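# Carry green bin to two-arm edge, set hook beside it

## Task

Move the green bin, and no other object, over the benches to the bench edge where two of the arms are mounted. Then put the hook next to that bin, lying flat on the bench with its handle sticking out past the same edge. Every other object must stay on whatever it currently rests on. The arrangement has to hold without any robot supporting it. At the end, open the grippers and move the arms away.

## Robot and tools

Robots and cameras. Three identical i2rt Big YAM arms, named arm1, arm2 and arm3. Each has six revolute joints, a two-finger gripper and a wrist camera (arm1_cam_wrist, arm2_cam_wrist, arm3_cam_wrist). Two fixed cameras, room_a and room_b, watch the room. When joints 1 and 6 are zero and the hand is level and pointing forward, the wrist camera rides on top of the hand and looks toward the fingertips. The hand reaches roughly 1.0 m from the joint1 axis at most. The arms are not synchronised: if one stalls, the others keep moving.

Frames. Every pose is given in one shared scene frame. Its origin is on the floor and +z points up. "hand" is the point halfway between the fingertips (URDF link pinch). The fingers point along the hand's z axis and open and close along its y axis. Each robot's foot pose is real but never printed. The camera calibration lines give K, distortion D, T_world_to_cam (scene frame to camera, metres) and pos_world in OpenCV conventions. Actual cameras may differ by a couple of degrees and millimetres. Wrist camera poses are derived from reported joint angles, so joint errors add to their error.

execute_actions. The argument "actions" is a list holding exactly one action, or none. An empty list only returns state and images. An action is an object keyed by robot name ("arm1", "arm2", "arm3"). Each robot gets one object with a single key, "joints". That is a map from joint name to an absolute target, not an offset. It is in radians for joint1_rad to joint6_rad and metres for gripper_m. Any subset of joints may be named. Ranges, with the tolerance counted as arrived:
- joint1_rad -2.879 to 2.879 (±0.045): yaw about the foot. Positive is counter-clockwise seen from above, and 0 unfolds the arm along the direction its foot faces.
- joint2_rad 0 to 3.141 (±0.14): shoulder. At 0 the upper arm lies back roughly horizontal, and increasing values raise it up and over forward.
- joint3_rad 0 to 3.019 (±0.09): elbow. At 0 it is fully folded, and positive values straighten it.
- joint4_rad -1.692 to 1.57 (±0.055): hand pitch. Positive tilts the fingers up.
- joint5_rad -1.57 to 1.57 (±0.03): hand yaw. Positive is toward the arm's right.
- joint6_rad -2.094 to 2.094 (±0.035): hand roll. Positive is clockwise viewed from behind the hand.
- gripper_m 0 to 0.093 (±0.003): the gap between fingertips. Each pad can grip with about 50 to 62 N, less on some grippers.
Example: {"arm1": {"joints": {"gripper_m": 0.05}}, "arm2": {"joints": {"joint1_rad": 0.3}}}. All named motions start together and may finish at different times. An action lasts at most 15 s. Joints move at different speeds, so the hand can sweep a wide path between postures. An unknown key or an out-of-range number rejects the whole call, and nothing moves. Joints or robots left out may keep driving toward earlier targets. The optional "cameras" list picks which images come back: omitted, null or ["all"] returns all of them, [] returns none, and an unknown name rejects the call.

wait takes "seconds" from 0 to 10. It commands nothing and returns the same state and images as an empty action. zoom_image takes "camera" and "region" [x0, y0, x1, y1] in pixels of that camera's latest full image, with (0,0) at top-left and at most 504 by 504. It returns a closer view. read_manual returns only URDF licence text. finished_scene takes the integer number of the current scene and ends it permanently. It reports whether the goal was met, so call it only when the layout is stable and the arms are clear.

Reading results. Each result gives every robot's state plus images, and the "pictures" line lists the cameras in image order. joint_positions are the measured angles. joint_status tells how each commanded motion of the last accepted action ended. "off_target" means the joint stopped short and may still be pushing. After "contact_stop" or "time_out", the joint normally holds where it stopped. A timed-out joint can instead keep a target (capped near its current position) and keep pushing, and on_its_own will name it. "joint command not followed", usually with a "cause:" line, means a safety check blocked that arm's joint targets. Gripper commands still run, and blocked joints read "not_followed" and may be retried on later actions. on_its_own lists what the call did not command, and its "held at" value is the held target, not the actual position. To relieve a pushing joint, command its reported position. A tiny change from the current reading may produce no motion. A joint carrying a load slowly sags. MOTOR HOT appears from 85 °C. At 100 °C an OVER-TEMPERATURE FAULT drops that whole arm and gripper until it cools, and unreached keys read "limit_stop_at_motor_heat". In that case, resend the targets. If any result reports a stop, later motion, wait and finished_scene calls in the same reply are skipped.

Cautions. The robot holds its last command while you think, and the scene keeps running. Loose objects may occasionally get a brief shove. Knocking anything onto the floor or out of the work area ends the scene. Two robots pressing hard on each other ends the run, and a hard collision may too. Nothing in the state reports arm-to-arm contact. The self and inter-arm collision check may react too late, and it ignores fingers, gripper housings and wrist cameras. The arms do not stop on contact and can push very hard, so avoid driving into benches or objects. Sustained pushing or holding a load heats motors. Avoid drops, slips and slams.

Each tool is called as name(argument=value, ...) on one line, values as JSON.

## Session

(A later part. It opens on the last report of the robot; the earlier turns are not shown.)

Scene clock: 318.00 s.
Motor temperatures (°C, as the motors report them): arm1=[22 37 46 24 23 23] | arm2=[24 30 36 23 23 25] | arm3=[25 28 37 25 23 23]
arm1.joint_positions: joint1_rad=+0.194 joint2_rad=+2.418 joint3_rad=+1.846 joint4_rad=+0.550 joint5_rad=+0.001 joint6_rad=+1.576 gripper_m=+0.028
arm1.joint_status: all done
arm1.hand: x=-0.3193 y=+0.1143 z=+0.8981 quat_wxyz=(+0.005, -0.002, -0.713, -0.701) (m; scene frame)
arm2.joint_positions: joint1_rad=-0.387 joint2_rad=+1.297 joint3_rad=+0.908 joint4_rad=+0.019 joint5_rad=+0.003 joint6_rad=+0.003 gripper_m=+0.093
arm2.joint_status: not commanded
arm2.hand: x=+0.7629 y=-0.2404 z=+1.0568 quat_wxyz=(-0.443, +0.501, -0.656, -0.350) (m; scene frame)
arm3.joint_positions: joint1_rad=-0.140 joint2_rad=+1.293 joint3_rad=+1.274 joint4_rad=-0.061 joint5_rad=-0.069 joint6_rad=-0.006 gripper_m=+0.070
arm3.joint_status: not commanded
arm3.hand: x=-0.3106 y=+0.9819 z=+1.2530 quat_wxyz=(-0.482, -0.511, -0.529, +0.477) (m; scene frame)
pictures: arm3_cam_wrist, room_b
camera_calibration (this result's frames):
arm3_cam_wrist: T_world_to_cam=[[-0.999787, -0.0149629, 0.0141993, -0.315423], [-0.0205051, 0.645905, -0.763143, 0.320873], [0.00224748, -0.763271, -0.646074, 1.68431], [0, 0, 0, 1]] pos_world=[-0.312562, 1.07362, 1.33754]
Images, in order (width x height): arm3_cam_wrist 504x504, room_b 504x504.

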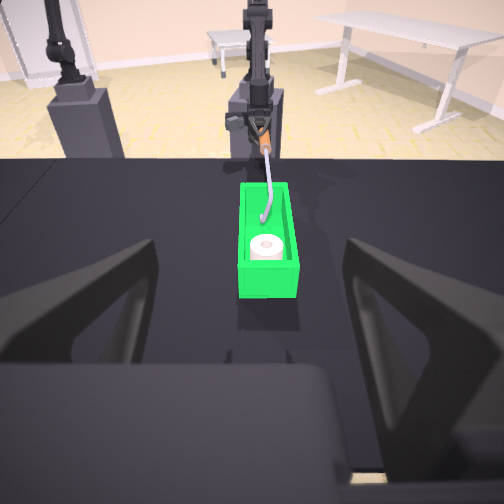

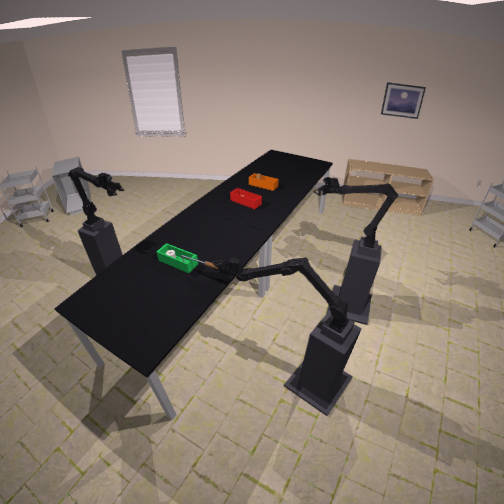

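In. Pull.

execute_actions(actions=[{"arm1":{"joints":{"joint2_rad":2.245,"joint3_rad":1.65,"joint4_rad":0.725}}}], cameras=[])

execute_actions(actions=[{"arm1":{"joints":{"joint2_rad":2.13,"joint3_rad":1.37,"joint4_rad":0.86}}}], cameras=["arm3_cam_wrist"])

execute_actions(actions=[{"arm1":{"joints":{"joint2_rad":2.005,"joint3_rad":1.13,"joint4_rad":0.98}}}], cameras=[])

execute_actions(actions=[{"arm1":{"joints":{"joint2_rad":1.90,"joint3_rad":0.91,"joint4_rad":1.09}}}], cameras=["arm3_cam_wrist","room_b"])

zoom_image(camera="room_b", region=[160, 230, 310, 330])

Scene clock: 331.67 s.
Motor temperatures (°C, as the motors report them): arm1=[22 38 45 24 23 23] | arm2=[24 29 36 23 23 25] | arm3=[25 28 37 25 23 23]
arm1.joint_positions: joint1_rad=+0.194 joint2_rad=+2.282 joint3_rad=+1.643 joint4_rad=+0.693 joint5_rad=+0.001 joint6_rad=+1.576 gripper_m=+0.028
arm1.joint_status: all done
arm1.hand: x=-0.3189 y=+0.0693 z=+0.9383 quat_wxyz=(+0.005, -0.003, -0.686, -0.727) (m; scene frame)
arm2.joint_positions: joint1_rad=-0.387 joint2_rad=+1.297 joint3_rad=+0.908 joint4_rad=+0.019 joint5_rad=+0.003 joint6_rad=+0.003 gripper_m=+0.093
arm2.joint_status: not commanded
arm2.hand: x=+0.7629 y=-0.2404 z=+1.0568 quat_wxyz=(-0.443, +0.501, -0.656, -0.350) (m; scene frame)
arm3.joint_positions: joint1_rad=-0.140 joint2_rad=+1.293 joint3_rad=+1.274 joint4_rad=-0.061 joint5_rad=-0.069 joint6_rad=-0.006 gripper_m=+0.070
arm3.joint_status: not commanded
arm3.hand: x=-0.3106 y=+0.9819 z=+1.2530 quat_wxyz=(-0.482, -0.511, -0.529, +0.477) (m; scene frame)
pictures: none
No camera images: the call's "cameras" was empty. Leave "cameras" out to get every camera's image.

Scene clock: 332.63 s.
Motor temperatures (°C, as the motors report them): arm1=[22 38 44 24 23 23] | arm2=[24 29 36 23 23 25] | arm3=[25 28 37 25 23 23]
arm1.joint_positions: joint1_rad=+0.194 joint2_rad=+2.160 joint3_rad=+1.370 joint4_rad=+0.843 joint5_rad=+0.001 joint6_rad=+1.576 gripper_m=+0.028
arm1.joint_status: all done
arm1.hand: x=-0.3186 y=-0.0002 z=+0.9292 quat_wxyz=(+0.005, -0.003, -0.686, -0.727) (m; scene frame)
arm2.joint_positions: joint1_rad=-0.387 joint2_rad=+1.297 joint3_rad=+0.908 joint4_rad=+0.019 joint5_rad=+0.003 joint6_rad=+0.003 gripper_m=+0.093
arm2.joint_status: not commanded
arm2.hand: x=+0.7629 y=-0.2404 z=+1.0568 quat_wxyz=(-0.443, +0.501, -0.656, -0.350) (m; scene frame)
arm3.joint_positions: joint1_rad=-0.140 joint2_rad=+1.293 joint3_rad=+1.274 joint4_rad=-0.061 joint5_rad=-0.069 joint6_rad=-0.006 gripper_m=+0.070
arm3.joint_status: not commanded
arm3.hand: x=-0.3106 y=+0.9819 z=+1.2530 quat_wxyz=(-0.482, -0.511, -0.529, +0.477) (m; scene frame)
pictures: arm3_cam_wrist
camera_calibration (this result's frames):
arm3_cam_wrist: T_world_to_cam=[[-0.999787, -0.0149629, 0.0141993, -0.315423], [-0.0205051, 0.645905, -0.763143, 0.320873], [0.00224748, -0.763271, -0.646074, 1.68431], [0, 0, 0, 1]] pos_world=[-0.312562, 1.07362, 1.33754]
Images, in order (width x height): arm3_cam_wrist 504x504.

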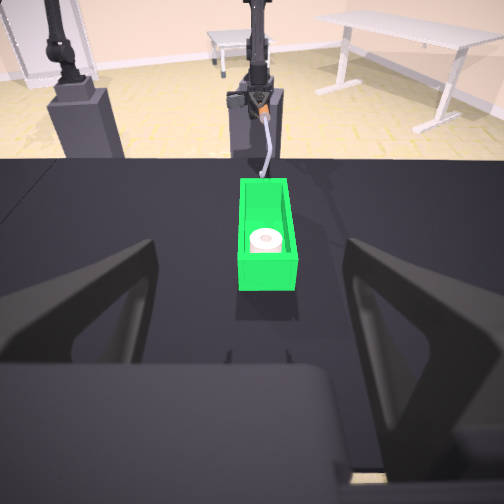

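Scene clock: 334.77 s.
Motor temperatures (°C, as the motors report them): arm1=[22 38 44 24 23 23] | arm2=[24 29 36 23 23 25] | arm3=[25 28 37 25 23 23]
arm1.joint_positions: joint1_rad=+0.194 joint2_rad=+2.062 joint3_rad=+1.106 joint4_rad=+0.924 joint5_rad=+0.001 joint6_rad=+1.576 gripper_m=+0.028
arm1.joint_status: joint4_rad time_out (moved +0.081 of +0.137); the others done
arm1.on_its_own: joint4_rad reads +0.924 and still pushes toward +0.980 since a time_out
arm1.hand: x=-0.3184 y=-0.0770 z=+0.8917 quat_wxyz=(+0.005, -0.003, -0.717, -0.697) (m; scene frame)
arm2.joint_positions: joint1_rad=-0.387 joint2_rad=+1.297 joint3_rad=+0.908 joint4_rad=+0.019 joint5_rad=+0.003 joint6_rad=+0.003 gripper_m=+0.093
arm2.joint_status: not commanded
arm2.hand: x=+0.7629 y=-0.2404 z=+1.0568 quat_wxyz=(-0.443, +0.501, -0.656, -0.350) (m; scene frame)
arm3.joint_positions: joint1_rad=-0.140 joint2_rad=+1.293 joint3_rad=+1.274 joint4_rad=-0.061 joint5_rad=-0.069 joint6_rad=-0.006 gripper_m=+0.070
arm3.joint_status: not commanded
arm3.hand: x=-0.3106 y=+0.9819 z=+1.2530 quat_wxyz=(-0.482, -0.511, -0.529, +0.477) (m; scene frame)
pictures: none
No camera images: the call's "cameras" was empty. Leave "cameras" out to get every camera's image.

not run: a stop came earlier in this reply.

This scene's latest camera images include none from room_b. They are from: arm3_cam_wrist. Call execute_actions without "cameras", or with room_b in "cameras", to get its image.

execute_actions(actions=[{"arm1":{"joints":{"joint2_rad":1.76,"joint3_rad":1.25,"joint4_rad":0.69}}}], cameras=[])

execute_actions(actions=[{"arm1":{"joints":{"joint2_rad":1.95,"joint3_rad":1.83,"joint4_rad":0.33}}}], cameras=["arm3_cam_wrist"])

Scene clock: 342.70 s.
Motor temperatures (°C, as the motors report them): arm1=[22 37 42 24 23 23] | arm2=[24 29 36 23 23 25] | arm3=[25 28 37 25 23 23]
arm1.joint_positions: joint1_rad=+0.194 joint2_rad=+1.799 joint3_rad=+1.184 joint4_rad=+0.660 joint5_rad=+0.001 joint6_rad=+1.576 gripper_m=+0.028
arm1.joint_status: all done
arm1.hand: x=-0.3175 y=-0.0726 z=+1.0537 quat_wxyz=(+0.005, -0.003, -0.690, -0.724) (m; scene frame)
arm2.joint_positions: joint1_rad=-0.387 joint2_rad=+1.297 joint3_rad=+0.908 joint4_rad=+0.019 joint5_rad=+0.003 joint6_rad=+0.003 gripper_m=+0.093
arm2.joint_status: not commanded
arm2.hand: x=+0.7629 y=-0.2404 z=+1.0568 quat_wxyz=(-0.443, +0.501, -0.656, -0.350) (m; scene frame)
arm3.joint_positions: joint1_rad=-0.140 joint2_rad=+1.293 joint3_rad=+1.274 joint4_rad=-0.061 joint5_rad=-0.069 joint6_rad=-0.006 gripper_m=+0.070
arm3.joint_status: not commanded
arm3.hand: x=-0.3106 y=+0.9819 z=+1.2530 quat_wxyz=(-0.482, -0.511, -0.529, +0.477) (m; scene frame)
pictures: none
No camera images: the call's "cameras" was empty. Leave "cameras" out to get every camera's image.

Scene clock: 344.40 s.
Motor temperatures (°C, as the motors report them): arm1=[22 37 43 24 23 23] | arm2=[24 29 36 23 23 25] | arm3=[25 28 37 25 23 23]
arm1.joint_positions: joint1_rad=+0.194 joint2_rad=+1.989 joint3_rad=+1.741 joint4_rad=+0.291 joint5_rad=+0.001 joint6_rad=+1.576 gripper_m=+0.028
arm1.joint_status: all done
arm1.hand: x=-0.3176 y=+0.0496 z=+1.1449 quat_wxyz=(+0.006, -0.002, -0.691, -0.723) (m; scene frame)
arm2.joint_positions: joint1_rad=-0.387 joint2_rad=+1.297 joint3_rad=+0.908 joint4_rad=+0.019 joint5_rad=+0.003 joint6_rad=+0.003 gripper_m=+0.093
arm2.joint_status: not commanded
arm2.hand: x=+0.7629 y=-0.2404 z=+1.0568 quat_wxyz=(-0.443, +0.501, -0.656, -0.350) (m; scene frame)
arm3.joint_positions: joint1_rad=-0.140 joint2_rad=+1.293 joint3_rad=+1.274 joint4_rad=-0.061 joint5_rad=-0.069 joint6_rad=-0.006 gripper_m=+0.070
arm3.joint_status: not commanded
arm3.hand: x=-0.3106 y=+0.9819 z=+1.2530 quat_wxyz=(-0.482, -0.511, -0.529, +0.477) (m; scene frame)
pictures: arm3_cam_wrist
camera_calibration (this result's frames):
arm3_cam_wrist: T_world_to_cam=[[-0.999787, -0.0149629, 0.0141993, -0.315423], [-0.0205051, 0.645905, -0.763143, 0.320873], [0.00224748, -0.763271, -0.646074, 1.68431], [0, 0, 0, 1]] pos_world=[-0.312562, 1.07362, 1.33754]
Images, in order (width x height): arm3_cam_wrist 504x504.

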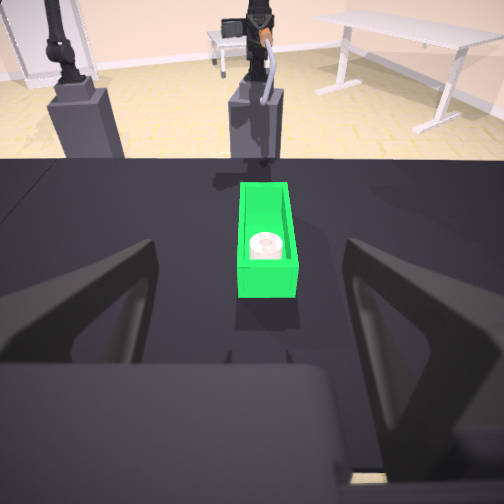

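execute_actions(actions=[{"arm1":{"joints":{"joint2_rad":2.15,"joint4_rad":0.51}}}], cameras=[])

execute_actions(actions=[{"arm1":{"joints":{"joint2_rad":2.29,"joint4_rad":0.64}}}], cameras=["arm3_cam_wrist","room_b"])

zoom_image(camera="room_b", region=[140, 200, 290, 300])

Scene clock: 353.00 s.
Motor temperatures (°C, as the motors report them): arm1=[22 37 46 24 23 23] | arm2=[24 29 36 23 23 25] | arm3=[25 28 37 25 23 23]
arm1.joint_positions: joint1_rad=+0.194 joint2_rad=+2.214 joint3_rad=+1.748 joint4_rad=+0.457 joint5_rad=+0.001 joint6_rad=+1.576 gripper_m=+0.028
arm1.joint_status: all done
arm1.hand: x=-0.3187 y=+0.0867 z=+0.9989 quat_wxyz=(+0.005, -0.002, -0.709, -0.705) (m; scene frame)
arm2.joint_positions: joint1_rad=-0.387 joint2_rad=+1.297 joint3_rad=+0.908 joint4_rad=+0.019 joint5_rad=+0.003 joint6_rad=+0.003 gripper_m=+0.093
arm2.joint_status: not commanded
arm2.hand: x=+0.7629 y=-0.2404 z=+1.0568 quat_wxyz=(-0.443, +0.501, -0.656, -0.350) (m; scene frame)
arm3.joint_positions: joint1_rad=-0.140 joint2_rad=+1.293 joint3_rad=+1.274 joint4_rad=-0.061 joint5_rad=-0.069 joint6_rad=-0.006 gripper_m=+0.070
arm3.joint_status: not commanded
arm3.hand: x=-0.3106 y=+0.9819 z=+1.2530 quat_wxyz=(-0.482, -0.511, -0.529, +0.477) (m; scene frame)
pictures: none
No camera images: the call's "cameras" was empty. Leave "cameras" out to get every camera's image.

Scene clock: 354.17 s.
Motor temperatures (°C, as the motors report them): arm1=[22 37 46 24 23 23] | arm2=[24 29 36 23 23 25] | arm3=[25 28 37 25 23 23]
arm1.joint_positions: joint1_rad=+0.194 joint2_rad=+2.360 joint3_rad=+1.748 joint4_rad=+0.589 joint5_rad=+0.001 joint6_rad=+1.576 gripper_m=+0.028
arm1.joint_status: all done
arm1.hand: x=-0.3193 y=+0.0936 z=+0.9037 quat_wxyz=(+0.005, -0.002, -0.714, -0.700) (m; scene frame)
arm2.joint_positions: joint1_rad=-0.387 joint2_rad=+1.297 joint3_rad=+0.908 joint4_rad=+0.019 joint5_rad=+0.003 joint6_rad=+0.003 gripper_m=+0.093
arm2.joint_status: not commanded
arm2.hand: x=+0.7629 y=-0.2404 z=+1.0568 quat_wxyz=(-0.443, +0.501, -0.656, -0.350) (m; scene frame)
arm3.joint_positions: joint1_rad=-0.140 joint2_rad=+1.293 joint3_rad=+1.274 joint4_rad=-0.061 joint5_rad=-0.069 joint6_rad=-0.006 gripper_m=+0.070
arm3.joint_status: not commanded
arm3.hand: x=-0.3106 y=+0.9819 z=+1.2530 quat_wxyz=(-0.482, -0.511, -0.529, +0.477) (m; scene frame)
pictures: arm3_cam_wrist, room_b
camera_calibration (this result's frames):
arm3_cam_wrist: T_world_to_cam=[[-0.999787, -0.0149629, 0.0141993, -0.315423], [-0.0205051, 0.645905, -0.763143, 0.320873], [0.00224748, -0.763271, -0.646074, 1.68431], [0, 0, 0, 1]] pos_world=[-0.312562, 1.07362, 1.33754]
Images, in order (width x height): arm3_cam_wrist 504x504, room_b 504x504.

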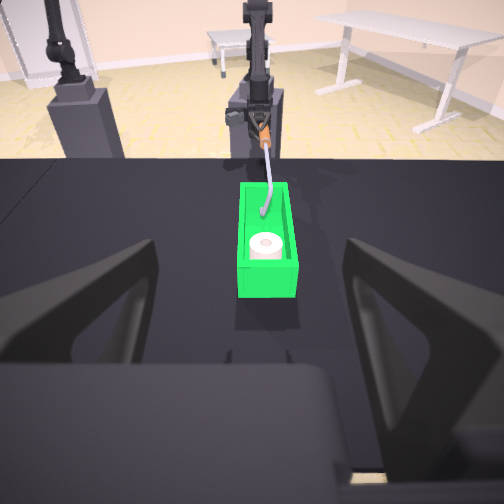

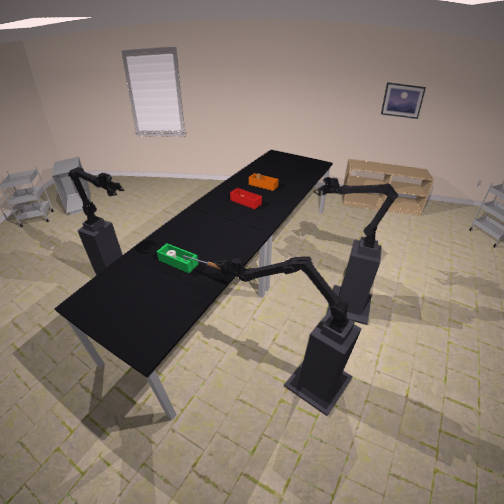

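Region (140, 200, 290, 300) of room_b's 504x504 image, scaled by 3.360, with more detail than that image has.

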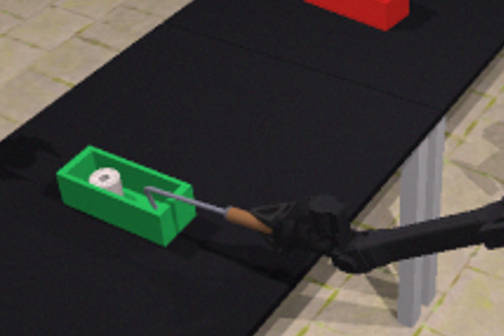

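execute_actions(actions=[{"arm1":{"joints":{"joint2_rad":2.23,"joint3_rad":1.565,"joint4_rad":0.71}}}], cameras=[])

Scene clock: 360.30 s.
Motor temperatures (°C, as the motors report them): arm1=[22 38 46 24 23 23] | arm2=[24 29 36 23 23 25] | arm3=[25 28 37 25 23 23]
arm1.joint_positions: joint1_rad=+0.194 joint2_rad=+2.270 joint3_rad=+1.542 joint4_rad=+0.677 joint5_rad=+0.001 joint6_rad=+1.579 gripper_m=+0.028
arm1.joint_status: all done
arm1.hand: x=-0.3191 y=+0.0451 z=+0.8898 quat_wxyz=(+0.006, -0.003, -0.723, -0.690) (m; scene frame)
arm2.joint_positions: joint1_rad=-0.387 joint2_rad=+1.297 joint3_rad=+0.908 joint4_rad=+0.019 joint5_rad=+0.003 joint6_rad=+0.003 gripper_m=+0.093
arm2.joint_status: not commanded
arm2.hand: x=+0.7629 y=-0.2404 z=+1.0568 quat_wxyz=(-0.443, +0.501, -0.656, -0.350) (m; scene frame)
arm3.joint_positions: joint1_rad=-0.140 joint2_rad=+1.293 joint3_rad=+1.274 joint4_rad=-0.061 joint5_rad=-0.069 joint6_rad=-0.006 gripper_m=+0.070
arm3.joint_status: not commanded
arm3.hand: x=-0.3106 y=+0.9819 z=+1.2530 quat_wxyz=(-0.482, -0.511, -0.529, +0.477) (m; scene frame)
pictures: none
No camera images: the call's "cameras" was empty. Leave "cameras" out to get every camera's image.

execute_actions(actions=[{"arm1":{"joints":{"joint2_rad":2.13,"joint3_rad":1.37,"joint4_rad":0.82}}}], cameras=["arm3_cam_wrist"])

Scene clock: 365.37 s.
Motor temperatures (°C, as the motors report them): arm1=[22 38 44 24 23 23] | arm2=[24 29 36 23 23 25] | arm3=[25 28 37 25 23 23]
arm1.joint_positions: joint1_rad=+0.194 joint2_rad=+2.183 joint3_rad=+1.358 joint4_rad=+0.775 joint5_rad=+0.001 joint6_rad=+1.579 gripper_m=+0.028
arm1.joint_status: all done
arm1.hand: x=-0.3189 y=-0.0033 z=+0.8882 quat_wxyz=(+0.006, -0.003, -0.723, -0.691) (m; scene frame)
arm2.joint_positions: joint1_rad=-0.387 joint2_rad=+1.297 joint3_rad=+0.908 joint4_rad=+0.019 joint5_rad=+0.003 joint6_rad=+0.003 gripper_m=+0.093
arm2.joint_status: not commanded
arm2.hand: x=+0.7629 y=-0.2404 z=+1.0568 quat_wxyz=(-0.443, +0.501, -0.656, -0.350) (m; scene frame)
arm3.joint_positions: joint1_rad=-0.140 joint2_rad=+1.293 joint3_rad=+1.274 joint4_rad=-0.061 joint5_rad=-0.069 joint6_rad=-0.006 gripper_m=+0.070
arm3.joint_status: not commanded
arm3.hand: x=-0.3106 y=+0.9819 z=+1.2530 quat_wxyz=(-0.482, -0.511, -0.529, +0.477) (m; scene frame)
pictures: arm3_cam_wrist
camera_calibration (this result's frames):
arm3_cam_wrist: T_world_to_cam=[[-0.999787, -0.0149629, 0.0141993, -0.315423], [-0.0205051, 0.645905, -0.763143, 0.320873], [0.00224748, -0.763271, -0.646074, 1.68431], [0, 0, 0, 1]] pos_world=[-0.312562, 1.07362, 1.33754]
Images, in order (width x height): arm3_cam_wrist 504x504.

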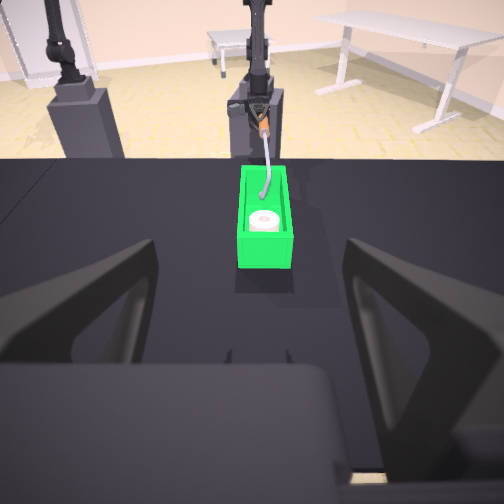

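execute_actions(actions=[{"arm1":{"joints":{"joint2_rad":2.02,"joint3_rad":1.17,"joint4_rad":0.93}}}], cameras=[])

execute_actions(actions=[{"arm1":{"joints":{"joint2_rad":1.92,"joint3_rad":0.965,"joint4_rad":1.03}}}], cameras=["arm3_cam_wrist","room_b"])

zoom_image(camera="room_b", region=[160, 230, 310, 330])

Scene clock: 374.83 s.
Motor temperatures (°C, as the motors report them): arm1=[22 38 42 24 23 23] | arm2=[24 29 36 23 23 25] | arm3=[25 28 37 25 23 23]
arm1.joint_positions: joint1_rad=+0.194 joint2_rad=+2.070 joint3_rad=+1.154 joint4_rad=+0.877 joint5_rad=+0.001 joint6_rad=+1.579 gripper_m=+0.028
arm1.joint_status: all done
arm1.hand: x=-0.3185 y=-0.0623 z=+0.8971 quat_wxyz=(+0.006, -0.003, -0.720, -0.694) (m; scene frame)
arm2.joint_positions: joint1_rad=-0.387 joint2_rad=+1.297 joint3_rad=+0.908 joint4_rad=+0.019 joint5_rad=+0.003 joint6_rad=+0.003 gripper_m=+0.093
arm2.joint_status: not commanded
arm2.hand: x=+0.7629 y=-0.2404 z=+1.0568 quat_wxyz=(-0.443, +0.501, -0.656, -0.350) (m; scene frame)
arm3.joint_positions: joint1_rad=-0.140 joint2_rad=+1.293 joint3_rad=+1.274 joint4_rad=-0.061 joint5_rad=-0.069 joint6_rad=-0.006 gripper_m=+0.070
arm3.joint_status: not commanded
arm3.hand: x=-0.3106 y=+0.9819 z=+1.2530 quat_wxyz=(-0.482, -0.511, -0.529, +0.477) (m; scene frame)
pictures: none
No camera images: the call's "cameras" was empty. Leave "cameras" out to get every camera's image.

Scene clock: 375.73 s.
Motor temperatures (°C, as the motors report them): arm1=[22 38 41 24 23 23] | arm2=[24 29 36 23 23 25] | arm3=[25 28 37 25 23 23]
arm1.joint_positions: joint1_rad=+0.194 joint2_rad=+1.961 joint3_rad=+0.947 joint4_rad=+0.979 joint5_rad=+0.001 joint6_rad=+1.579 gripper_m=+0.028
arm1.joint_status: all done
arm1.hand: x=-0.3181 y=-0.1269 z=+0.9009 quat_wxyz=(+0.006, -0.003, -0.718, -0.696) (m; scene frame)
arm2.joint_positions: joint1_rad=-0.387 joint2_rad=+1.297 joint3_rad=+0.908 joint4_rad=+0.019 joint5_rad=+0.003 joint6_rad=+0.003 gripper_m=+0.093
arm2.joint_status: not commanded
arm2.hand: x=+0.7629 y=-0.2404 z=+1.0568 quat_wxyz=(-0.443, +0.501, -0.656, -0.350) (m; scene frame)
arm3.joint_positions: joint1_rad=-0.140 joint2_rad=+1.293 joint3_rad=+1.274 joint4_rad=-0.061 joint5_rad=-0.069 joint6_rad=-0.006 gripper_m=+0.070
arm3.joint_status: not commanded
arm3.hand: x=-0.3106 y=+0.9819 z=+1.2530 quat_wxyz=(-0.482, -0.511, -0.529, +0.477) (m; scene frame)
pictures: arm3_cam_wrist, room_b
camera_calibration (this result's frames):
arm3_cam_wrist: T_world_to_cam=[[-0.999787, -0.0149629, 0.0141993, -0.315423], [-0.0205051, 0.645905, -0.763143, 0.320873], [0.00224748, -0.763271, -0.646074, 1.68431], [0, 0, 0, 1]] pos_world=[-0.312562, 1.07362, 1.33754]
Images, in order (width x height): arm3_cam_wrist 504x504, room_b 504x504.

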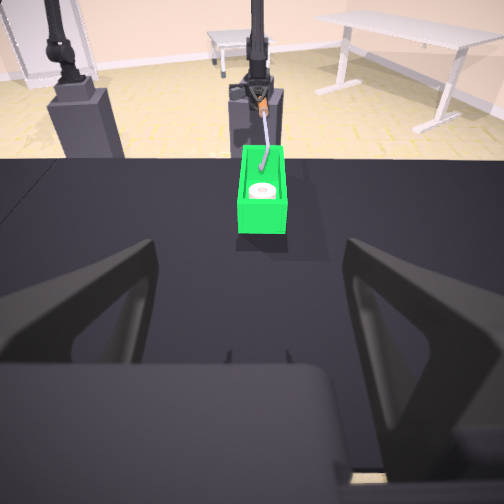

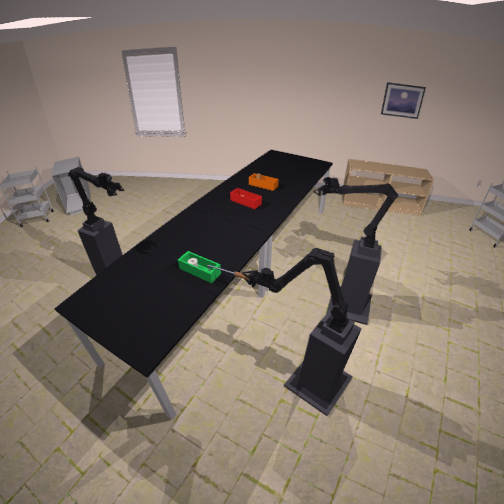

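Region (160, 230, 310, 330) of room_b's 504x504 image, scaled by 3.360, with more detail than that image has.

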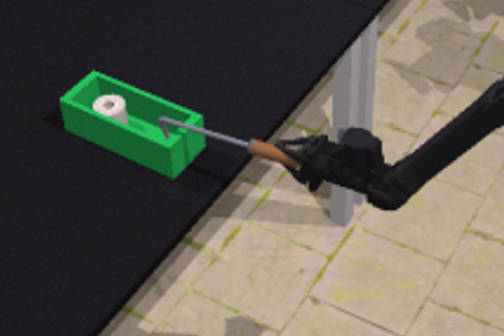

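execute_actions(actions=[{"arm1":{"joints":{"joint2_rad":1.825,"joint3_rad":0.775,"joint4_rad":1.125}}}], cameras=["arm1_cam_wrist","room_b"])

zoom_image(camera="room_b", region=[180, 240, 270, 300])

Scene clock: 385.03 s.
Motor temperatures (°C, as the motors report them): arm1=[22 36 40 24 23 23] | arm2=[24 29 36 23 23 25] | arm3=[25 28 37 25 23 23]
arm1.joint_positions: joint1_rad=+0.194 joint2_rad=+1.863 joint3_rad=+0.757 joint4_rad=+1.073 joint5_rad=+0.001 joint6_rad=+1.579 gripper_m=+0.028
arm1.joint_status: all done
arm1.hand: x=-0.3178 y=-0.1905 z=+0.9027 quat_wxyz=(+0.006, -0.003, -0.717, -0.697) (m; scene frame)
arm2.joint_positions: joint1_rad=-0.387 joint2_rad=+1.297 joint3_rad=+0.908 joint4_rad=+0.019 joint5_rad=+0.003 joint6_rad=+0.003 gripper_m=+0.093
arm2.joint_status: not commanded
arm2.hand: x=+0.7629 y=-0.2404 z=+1.0568 quat_wxyz=(-0.443, +0.501, -0.656, -0.350) (m; scene frame)
arm3.joint_positions: joint1_rad=-0.140 joint2_rad=+1.293 joint3_rad=+1.274 joint4_rad=-0.061 joint5_rad=-0.069 joint6_rad=-0.006 gripper_m=+0.070
arm3.joint_status: not commanded
arm3.hand: x=-0.3106 y=+0.9819 z=+1.2530 quat_wxyz=(-0.482, -0.511, -0.529, +0.477) (m; scene frame)
pictures: arm1_cam_wrist, room_b
camera_calibration (this result's frames):
arm1_cam_wrist: T_world_to_cam=[[-0.0193368, -0.0478611, -0.998667, 0.882202], [-0.811327, -0.582961, 0.0436478, -0.396989], [-0.584273, 0.811089, -0.0275584, 0.118986], [0, 0, 0, 1]] pos_world=[-0.235509, -0.285714, 0.901632]
Images, in order (width x height): arm1_cam_wrist 504x504, room_b 504x504.

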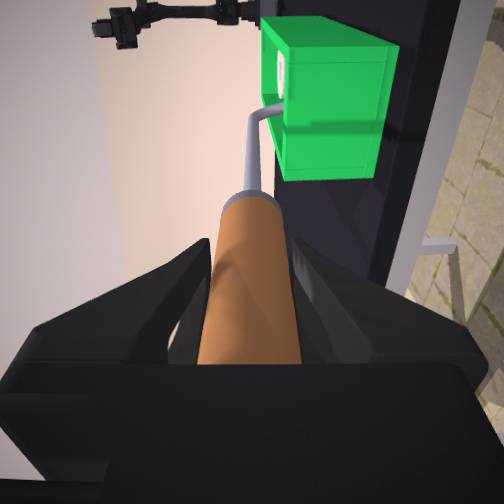

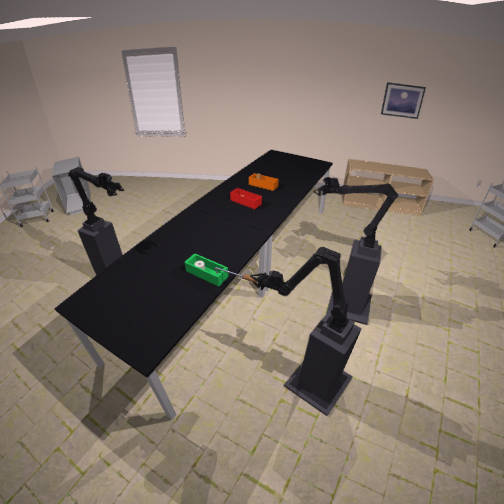

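Region (180, 240, 270, 300) of room_b's 504x504 image, scaled by 5.600, with more detail than that image has.

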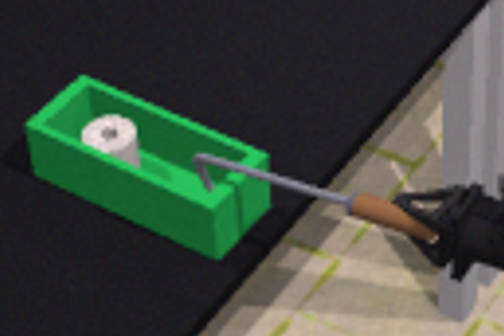

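execute_actions(actions=[{"arm1":{"joints":{"joint2_rad":1.785,"joint3_rad":0.70,"joint4_rad":1.16}}}], cameras=["arm1_cam_wrist","room_b"])

zoom_image(camera="room_b", region=[180, 240, 270, 300])

Scene clock: 392.60 s.
Motor temperatures (°C, as the motors report them): arm1=[22 36 39 24 23 23] | arm2=[24 29 36 23 23 25] | arm3=[25 28 37 25 23 23]
arm1.joint_positions: joint1_rad=+0.194 joint2_rad=+1.830 joint3_rad=+0.683 joint4_rad=+1.105 joint5_rad=+0.001 joint6_rad=+1.579 gripper_m=+0.028
arm1.joint_status: all done
arm1.hand: x=-0.3177 y=-0.2162 z=+0.8989 quat_wxyz=(+0.006, -0.003, -0.721, -0.693) (m; scene frame)
arm2.joint_positions: joint1_rad=-0.387 joint2_rad=+1.297 joint3_rad=+0.908 joint4_rad=+0.019 joint5_rad=+0.003 joint6_rad=+0.003 gripper_m=+0.093
arm2.joint_status: not commanded
arm2.hand: x=+0.7629 y=-0.2404 z=+1.0568 quat_wxyz=(-0.443, +0.501, -0.656, -0.350) (m; scene frame)
arm3.joint_positions: joint1_rad=-0.140 joint2_rad=+1.293 joint3_rad=+1.274 joint4_rad=-0.061 joint5_rad=-0.069 joint6_rad=-0.006 gripper_m=+0.070
arm3.joint_status: not commanded
arm3.hand: x=-0.3106 y=+0.9819 z=+1.2530 quat_wxyz=(-0.482, -0.511, -0.529, +0.477) (m; scene frame)
pictures: arm1_cam_wrist, room_b
camera_calibration (this result's frames):
arm1_cam_wrist: T_world_to_cam=[[-0.0192847, -0.0573838, -0.998166, 0.8747], [-0.811296, -0.582564, 0.0491655, -0.416543], [-0.584317, 0.810757, -0.0353207, 0.146629], [0, 0, 0, 1]] pos_world=[-0.235393, -0.31135, 0.898754]
Images, in order (width x height): arm1_cam_wrist 504x504, room_b 504x504.

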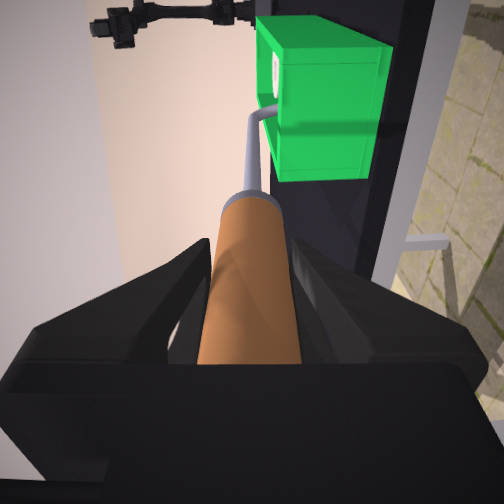

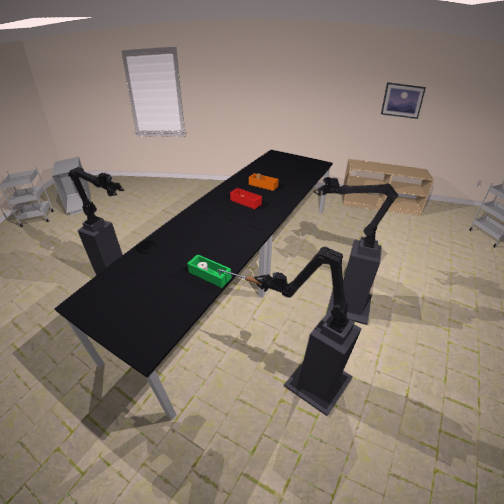

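Region (180, 240, 270, 300) of room_b's 504x504 image, scaled by 5.600, with more detail than that image has.

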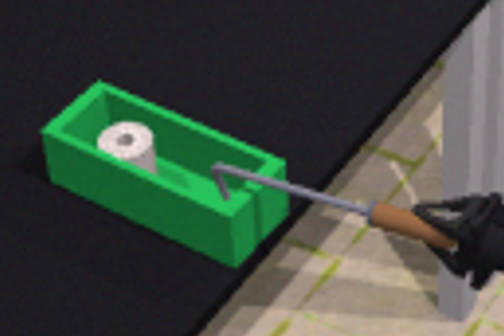

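execute_actions(actions=[{"arm1":{"joints":{"joint3_rad":0.90,"joint4_rad":1.08}}}], cameras=[])

execute_actions(actions=[{"arm1":{"joints":{"joint2_rad":1.58,"joint3_rad":1.02,"joint4_rad":0.73}}}], cameras=["arm3_cam_wrist","room_b"])

Scene clock: 403.93 s.
Motor temperatures (°C, as the motors report them): arm1=[22 35 38 24 23 23] | arm2=[24 29 36 23 23 25] | arm3=[25 28 37 25 23 23]
arm1.joint_positions: joint1_rad=+0.194 joint2_rad=+1.824 joint3_rad=+0.843 joint4_rad=+1.045 joint5_rad=+0.001 joint6_rad=+1.579 gripper_m=+0.028
arm1.joint_status: all done
arm1.hand: x=-0.3176 y=-0.1633 z=+0.9574 quat_wxyz=(+0.007, -0.003, -0.683, -0.731) (m; scene frame)
arm2.joint_positions: joint1_rad=-0.387 joint2_rad=+1.297 joint3_rad=+0.908 joint4_rad=+0.019 joint5_rad=+0.003 joint6_rad=+0.003 gripper_m=+0.093
arm2.joint_status: not commanded
arm2.hand: x=+0.7629 y=-0.2404 z=+1.0568 quat_wxyz=(-0.443, +0.501, -0.656, -0.350) (m; scene frame)
arm3.joint_positions: joint1_rad=-0.140 joint2_rad=+1.293 joint3_rad=+1.274 joint4_rad=-0.061 joint5_rad=-0.069 joint6_rad=-0.006 gripper_m=+0.070
arm3.joint_status: not commanded
arm3.hand: x=-0.3106 y=+0.9819 z=+1.2530 quat_wxyz=(-0.482, -0.511, -0.529, +0.477) (m; scene frame)
pictures: none
No camera images: the call's "cameras" was empty. Leave "cameras" out to get every camera's image.

Scene clock: 405.20 s.
Motor temperatures (°C, as the motors report them): arm1=[22 35 39 24 23 23] | arm2=[24 29 36 23 23 25] | arm3=[25 28 37 25 23 23]
arm1.joint_positions: joint1_rad=+0.194 joint2_rad=+1.615 joint3_rad=+0.951 joint4_rad=+0.700 joint5_rad=+0.001 joint6_rad=+1.579 gripper_m=+0.028
arm1.joint_status: all done
arm1.hand: x=-0.3171 y=-0.1507 z=+1.0582 quat_wxyz=(+0.006, -0.003, -0.693, -0.721) (m; scene frame)
arm2.joint_positions: joint1_rad=-0.387 joint2_rad=+1.297 joint3_rad=+0.908 joint4_rad=+0.019 joint5_rad=+0.003 joint6_rad=+0.003 gripper_m=+0.093
arm2.joint_status: not commanded
arm2.hand: x=+0.7629 y=-0.2404 z=+1.0568 quat_wxyz=(-0.443, +0.501, -0.656, -0.350) (m; scene frame)
arm3.joint_positions: joint1_rad=-0.140 joint2_rad=+1.293 joint3_rad=+1.274 joint4_rad=-0.061 joint5_rad=-0.069 joint6_rad=-0.006 gripper_m=+0.070
arm3.joint_status: not commanded
arm3.hand: x=-0.3106 y=+0.9819 z=+1.2530 quat_wxyz=(-0.482, -0.511, -0.529, +0.477) (m; scene frame)
pictures: arm3_cam_wrist, room_b
camera_calibration (this result's frames):
arm3_cam_wrist: T_world_to_cam=[[-0.999787, -0.0149629, 0.0141993, -0.315423], [-0.0205051, 0.645905, -0.763143, 0.320873], [0.00224748, -0.763271, -0.646074, 1.68431], [0, 0, 0, 1]] pos_world=[-0.312562, 1.07362, 1.33754]
Images, in order (width x height): arm3_cam_wrist 504x504, room_b 504x504.

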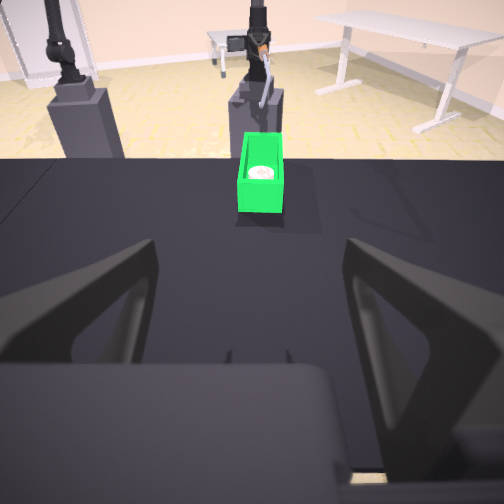

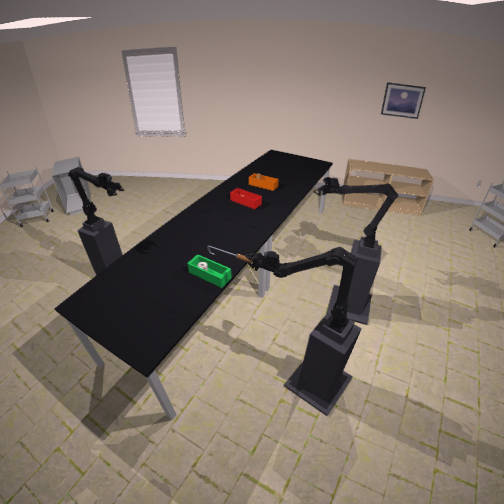

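execute_actions(actions=[{"arm1":{"joints":{"joint1_rad":0.0,"joint3_rad":1.32,"joint4_rad":0.42}}}], cameras=["arm3_cam_wrist"])

Scene clock: 418.30 s.
Motor temperatures (°C, as the motors report them): arm1=[22 34 43 24 23 23] | arm2=[24 29 36 23 23 25] | arm3=[25 28 38 25 23 23]
arm1.joint_positions: joint1_rad=-0.007 joint2_rad=+1.617 joint3_rad=+1.233 joint4_rad=+0.393 joint5_rad=+0.000 joint6_rad=+1.579 gripper_m=+0.028
arm1.joint_status: all done
arm1.hand: x=-0.1761 y=-0.1105 z=+1.1429 quat_wxyz=(-0.064, -0.074, -0.699, -0.708) (m; scene frame)
arm2.joint_positions: joint1_rad=-0.387 joint2_rad=+1.297 joint3_rad=+0.908 joint4_rad=+0.019 joint5_rad=+0.003 joint6_rad=+0.003 gripper_m=+0.093
arm2.joint_status: not commanded
arm2.hand: x=+0.7629 y=-0.2404 z=+1.0568 quat_wxyz=(-0.443, +0.501, -0.656, -0.350) (m; scene frame)
arm3.joint_positions: joint1_rad=-0.140 joint2_rad=+1.293 joint3_rad=+1.274 joint4_rad=-0.061 joint5_rad=-0.069 joint6_rad=-0.006 gripper_m=+0.070
arm3.joint_status: not commanded
arm3.hand: x=-0.3106 y=+0.9819 z=+1.2530 quat_wxyz=(-0.482, -0.511, -0.529, +0.477) (m; scene frame)
pictures: arm3_cam_wrist
camera_calibration (this result's frames):
arm3_cam_wrist: T_world_to_cam=[[-0.999787, -0.0149629, 0.0141993, -0.315423], [-0.0205051, 0.645905, -0.763143, 0.320873], [0.00224748, -0.763271, -0.646074, 1.68431], [0, 0, 0, 1]] pos_world=[-0.312562, 1.07362, 1.33754]
Images, in order (width x height): arm3_cam_wrist 504x504.

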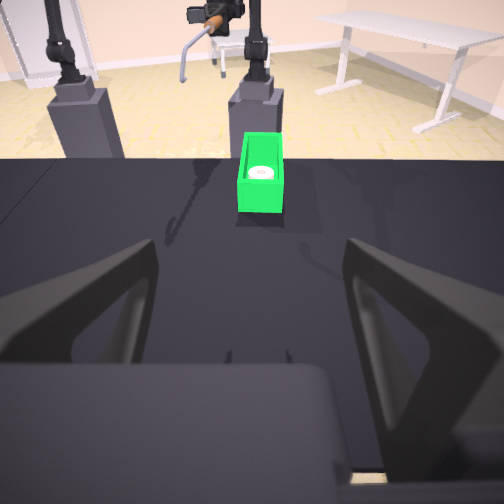

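execute_actions(actions=[{"arm1":{"joints":{"joint2_rad":2.06,"joint4_rad":0.94}}}], cameras=[])

Scene clock: 425.07 s.
Motor temperatures (°C, as the motors report them): arm1=[22 34 45 24 23 23] | arm2=[24 29 36 23 23 25] | arm3=[25 28 38 25 23 23]
arm1.joint_positions: joint1_rad=-0.007 joint2_rad=+2.113 joint3_rad=+1.248 joint4_rad=+0.888 joint5_rad=+0.000 joint6_rad=+1.580 gripper_m=+0.028
arm1.joint_status: all done
arm1.hand: x=-0.1656 y=-0.0489 z=+0.9128 quat_wxyz=(-0.064, -0.073, -0.694, -0.713) (m; scene frame)
arm2.joint_positions: joint1_rad=-0.387 joint2_rad=+1.297 joint3_rad=+0.908 joint4_rad=+0.019 joint5_rad=+0.003 joint6_rad=+0.003 gripper_m=+0.093
arm2.joint_status: not commanded
arm2.hand: x=+0.7629 y=-0.2404 z=+1.0568 quat_wxyz=(-0.443, +0.501, -0.656, -0.350) (m; scene frame)
arm3.joint_positions: joint1_rad=-0.140 joint2_rad=+1.293 joint3_rad=+1.274 joint4_rad=-0.061 joint5_rad=-0.069 joint6_rad=-0.006 gripper_m=+0.070
arm3.joint_status: not commanded
arm3.hand: x=-0.3106 y=+0.9819 z=+1.2530 quat_wxyz=(-0.482, -0.511, -0.529, +0.477) (m; scene frame)
pictures: none
No camera images: the call's "cameras" was empty. Leave "cameras" out to get every camera's image.

execute_actions(actions=[{"arm1":{"joints":{"joint2_rad":2.11,"joint6_rad":1.0}}}], cameras=["arm3_cam_wrist"])

execute_actions(actions=[{"arm1":{"joints":{"joint2_rad":2.18,"joint4_rad":1.0,"joint6_rad":0.2}}}], cameras=["arm3_cam_wrist","arm1_cam_wrist"])

Scene clock: 432.70 s.
Motor temperatures (°C, as the motors report them): arm1=[22 35 45 24 23 23] | arm2=[24 29 36 23 23 25] | arm3=[25 28 38 25 23 23]
arm1.joint_positions: joint1_rad=-0.007 joint2_rad=+2.151 joint3_rad=+1.248 joint4_rad=+0.889 joint5_rad=+0.000 joint6_rad=+1.009 gripper_m=+0.028
arm1.joint_status: all done
arm1.hand: x=-0.1658 y=-0.0492 z=+0.8851 quat_wxyz=(-0.258, +0.127, -0.700, -0.654) (m; scene frame)
arm2.joint_positions: joint1_rad=-0.387 joint2_rad=+1.297 joint3_rad=+0.908 joint4_rad=+0.019 joint5_rad=+0.003 joint6_rad=+0.003 gripper_m=+0.093
arm2.joint_status: not commanded
arm2.hand: x=+0.7629 y=-0.2404 z=+1.0568 quat_wxyz=(-0.443, +0.501, -0.656, -0.350) (m; scene frame)
arm3.joint_positions: joint1_rad=-0.140 joint2_rad=+1.293 joint3_rad=+1.274 joint4_rad=-0.061 joint5_rad=-0.069 joint6_rad=-0.006 gripper_m=+0.070
arm3.joint_status: not commanded
arm3.hand: x=-0.3106 y=+0.9819 z=+1.2530 quat_wxyz=(-0.482, -0.511, -0.529, +0.477) (m; scene frame)
pictures: arm3_cam_wrist
camera_calibration (this result's frames):
arm3_cam_wrist: T_world_to_cam=[[-0.999787, -0.0149629, 0.0141993, -0.315423], [-0.0205051, 0.645905, -0.763143, 0.320873], [0.00224748, -0.763271, -0.646074, 1.68431], [0, 0, 0, 1]] pos_world=[-0.312562, 1.07362, 1.33754]
Images, in order (width x height): arm3_cam_wrist 504x504.

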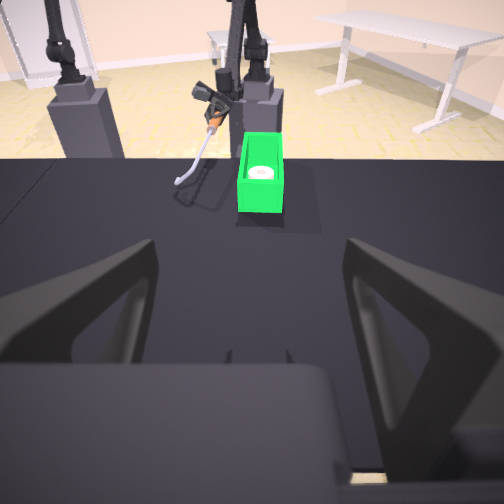

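Scene clock: 434.40 s.
Motor temperatures (°C, as the motors report them): arm1=[22 35 44 24 23 23] | arm2=[24 29 36 23 23 25] | arm3=[25 28 38 25 23 23]
arm1.joint_positions: joint1_rad=-0.006 joint2_rad=+2.217 joint3_rad=+1.249 joint4_rad=+0.959 joint5_rad=-0.003 joint6_rad=+0.215 gripper_m=+0.028
arm1.joint_status: all done
arm1.hand: x=-0.1675 y=-0.0511 z=+0.8532 quat_wxyz=(-0.491, +0.388, -0.594, -0.506) (m; scene frame)
arm2.joint_positions: joint1_rad=-0.387 joint2_rad=+1.297 joint3_rad=+0.908 joint4_rad=+0.019 joint5_rad=+0.003 joint6_rad=+0.003 gripper_m=+0.093
arm2.joint_status: not commanded
arm2.hand: x=+0.7629 y=-0.2404 z=+1.0568 quat_wxyz=(-0.443, +0.501, -0.656, -0.350) (m; scene frame)
arm3.joint_positions: joint1_rad=-0.140 joint2_rad=+1.293 joint3_rad=+1.274 joint4_rad=-0.061 joint5_rad=-0.069 joint6_rad=-0.006 gripper_m=+0.070
arm3.joint_status: not commanded
arm3.hand: x=-0.3106 y=+0.9819 z=+1.2530 quat_wxyz=(-0.482, -0.511, -0.529, +0.477) (m; scene frame)
pictures: arm1_cam_wrist, arm3_cam_wrist
camera_calibration (this result's frames):
arm1_cam_wrist: T_world_to_cam=[[0.95244, -0.205395, -0.225101, 0.337047], [-0.302036, -0.538389, -0.786709, 0.604425], [0.0403948, 0.817282, -0.57482, 0.664249], [0, 0, 0, 1]] pos_world=[-0.165291, -0.148235, 0.933199]
arm3_cam_wrist: T_world_to_cam=[[-0.999787, -0.0149629, 0.0141993, -0.315423], [-0.0205051, 0.645905, -0.763143, 0.320873], [0.00224748, -0.763271, -0.646074, 1.68431], [0, 0, 0, 1]] pos_world=[-0.312562, 1.07362, 1.33754]
Images, in order (width x height): arm1_cam_wrist 504x504, arm3_cam_wrist 504x504.

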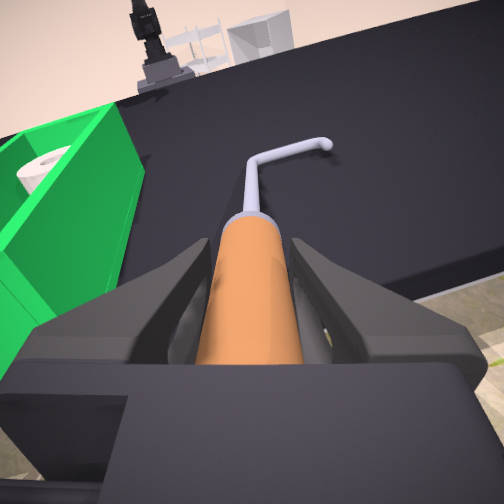

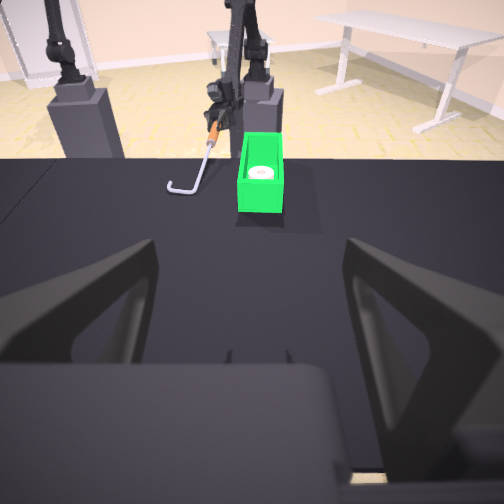

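Straighten with j5 and lower.

execute_actions(actions=[{"arm1":{"joints":{"joint5_rad":-0.17,"joint2_rad":2.26,"joint4_rad":1.08}}}], cameras=["arm3_cam_wrist","arm1_cam_wrist","room_b"])

zoom_image(camera="room_b", region=[180, 230, 300, 310])

Scene clock: 440.13 s.
Motor temperatures (°C, as the motors report them): arm1=[22 35 44 24 23 23] | arm2=[24 29 36 23 23 25] | arm3=[25 28 38 25 23 23]
arm1.joint_positions: joint1_rad=-0.006 joint2_rad=+2.279 joint3_rad=+1.263 joint4_rad=+1.057 joint5_rad=-0.164 joint6_rad=+0.210 gripper_m=+0.028
arm1.joint_status: all done
arm1.hand: x=-0.1951 y=-0.0476 z=+0.8379 quat_wxyz=(-0.463, +0.427, -0.544, -0.555) (m; scene frame)
arm2.joint_positions: joint1_rad=-0.387 joint2_rad=+1.297 joint3_rad=+0.908 joint4_rad=+0.019 joint5_rad=+0.003 joint6_rad=+0.003 gripper_m=+0.093
arm2.joint_status: not commanded
arm2.hand: x=+0.7629 y=-0.2404 z=+1.0568 quat_wxyz=(-0.443, +0.501, -0.656, -0.350) (m; scene frame)
arm3.joint_positions: joint1_rad=-0.140 joint2_rad=+1.293 joint3_rad=+1.274 joint4_rad=-0.061 joint5_rad=-0.069 joint6_rad=-0.006 gripper_m=+0.070
arm3.joint_status: not commanded
arm3.hand: x=-0.3106 y=+0.9819 z=+1.2530 quat_wxyz=(-0.482, -0.511, -0.529, +0.477) (m; scene frame)
pictures: arm1_cam_wrist, arm3_cam_wrist, room_b
camera_calibration (this result's frames):
arm1_cam_wrist: T_world_to_cam=[[0.976013, -0.0384659, -0.214286, 0.364121], [-0.200856, -0.538832, -0.818118, 0.631986], [-0.0839948, 0.841534, -0.533634, 0.596084], [0, 0, 0, 1]] pos_world=[-0.178381, -0.147084, 0.913155]
arm3_cam_wrist: T_world_to_cam=[[-0.999787, -0.0149629, 0.0141993, -0.315423], [-0.0205051, 0.645905, -0.763143, 0.320873], [0.00224748, -0.763271, -0.646074, 1.68431], [0, 0, 0, 1]] pos_world=[-0.312562, 1.07362, 1.33754]
Images, in order (width x height): arm1_cam_wrist 504x504, arm3_cam_wrist 504x504, room_b 504x504.

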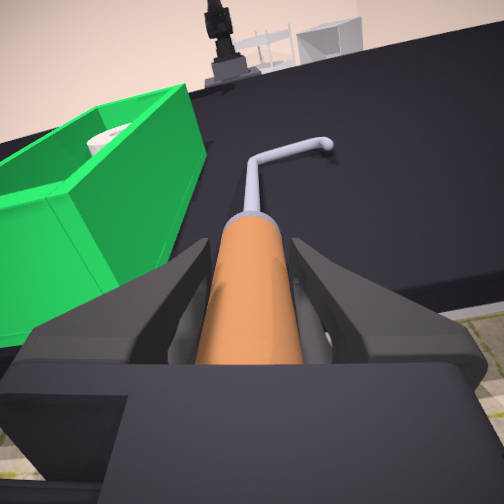

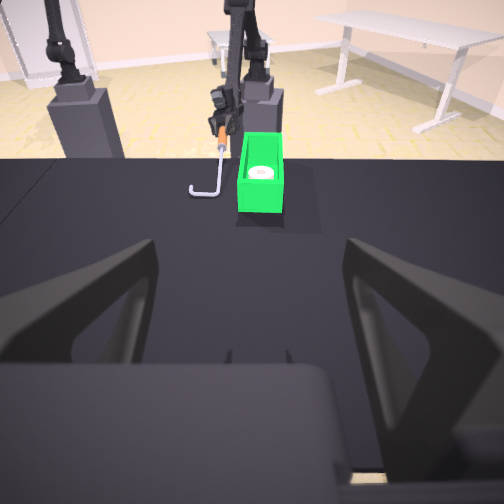

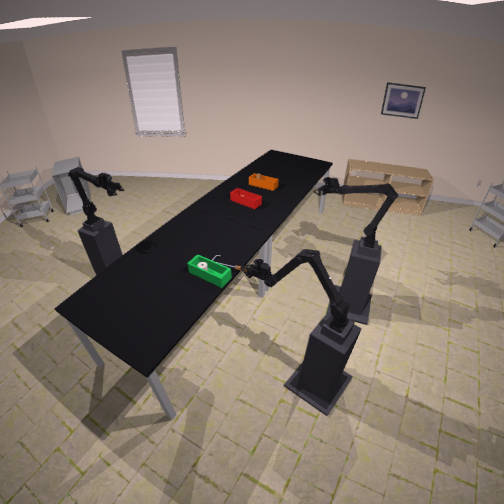

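Region (180, 230, 300, 310) of room_b's 504x504 image, scaled by 4.200, with more detail than that image has.

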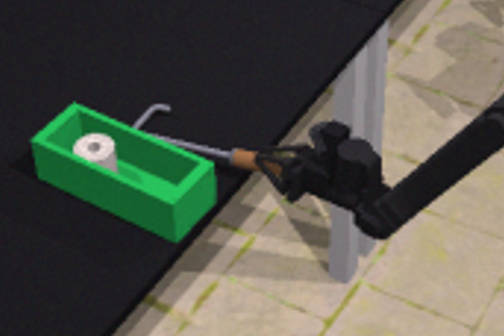

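Lower a bit via q4.

execute_actions(actions=[{"arm1":{"joints":{"joint4_rad":0.95}}}], cameras=["arm3_cam_wrist","arm1_cam_wrist","room_b"])

zoom_image(camera="arm3_cam_wrist", region=[170, 90, 300, 220])

Scene clock: 446.00 s.
Motor temperatures (°C, as the motors report them): arm1=[22 35 43 24 23 23] | arm2=[24 29 36 23 23 25] | arm3=[25 28 38 25 23 23]
arm1.joint_positions: joint1_rad=-0.006 joint2_rad=+2.279 joint3_rad=+1.270 joint4_rad=+0.963 joint5_rad=-0.172 joint6_rad=+0.210 gripper_m=+0.028
arm1.joint_status: all done
arm1.hand: x=-0.1961 y=-0.0455 z=+0.8179 quat_wxyz=(-0.438, +0.444, -0.569, -0.536) (m; scene frame)
arm2.joint_positions: joint1_rad=-0.387 joint2_rad=+1.297 joint3_rad=+0.908 joint4_rad=+0.019 joint5_rad=+0.003 joint6_rad=+0.003 gripper_m=+0.093
arm2.joint_status: not commanded
arm2.hand: x=+0.7629 y=-0.2404 z=+1.0568 quat_wxyz=(-0.443, +0.501, -0.656, -0.350) (m; scene frame)
arm3.joint_positions: joint1_rad=-0.140 joint2_rad=+1.293 joint3_rad=+1.274 joint4_rad=-0.061 joint5_rad=-0.069 joint6_rad=-0.006 gripper_m=+0.070
arm3.joint_status: not commanded
arm3.hand: x=-0.3106 y=+0.9819 z=+1.2530 quat_wxyz=(-0.482, -0.511, -0.529, +0.477) (m; scene frame)
pictures: arm1_cam_wrist, arm3_cam_wrist, room_b
camera_calibration (this result's frames):
arm1_cam_wrist: T_world_to_cam=[[0.97262, -0.0498367, -0.226997, 0.37007], [-0.209782, -0.608599, -0.765244, 0.568365], [-0.100013, 0.791912, -0.60239, 0.634381], [0, 0, 0, 1]] pos_world=[-0.177258, -0.138024, 0.901088]
arm3_cam_wrist: T_world_to_cam=[[-0.999787, -0.0149629, 0.0141993, -0.315423], [-0.0205051, 0.645905, -0.763143, 0.320873], [0.00224748, -0.763271, -0.646074, 1.68431], [0, 0, 0, 1]] pos_world=[-0.312562, 1.07362, 1.33754]
Images, in order (width x height): arm1_cam_wrist 504x504, arm3_cam_wrist 504x504, room_b 504x504.

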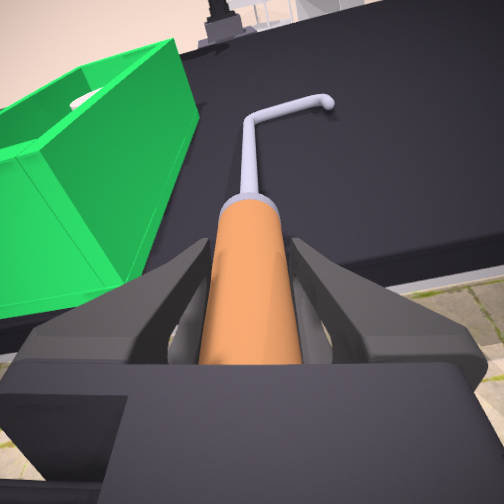

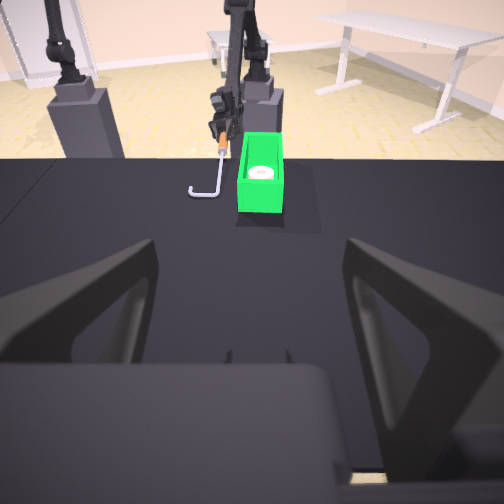

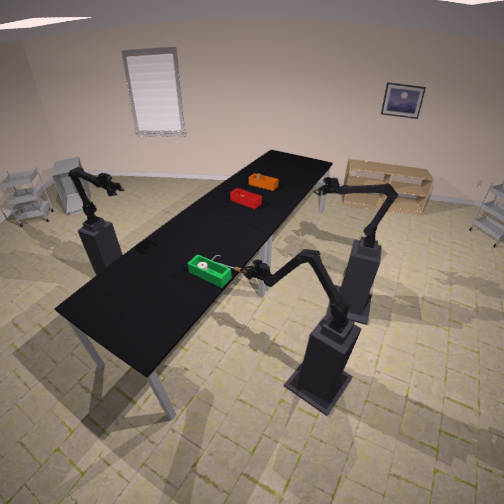

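Region (170, 90, 300, 220) of arm3_cam_wrist's 504x504 image, scaled by 3.877, with more detail than that image has.

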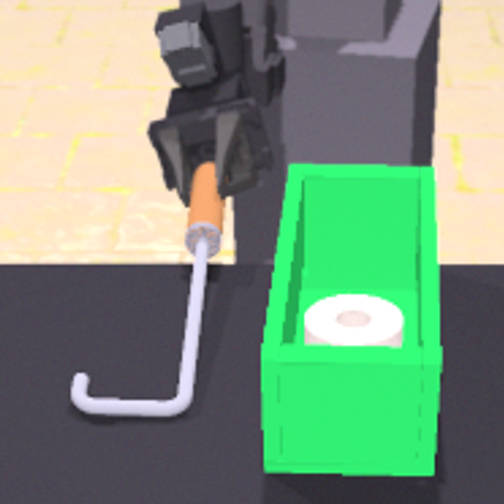

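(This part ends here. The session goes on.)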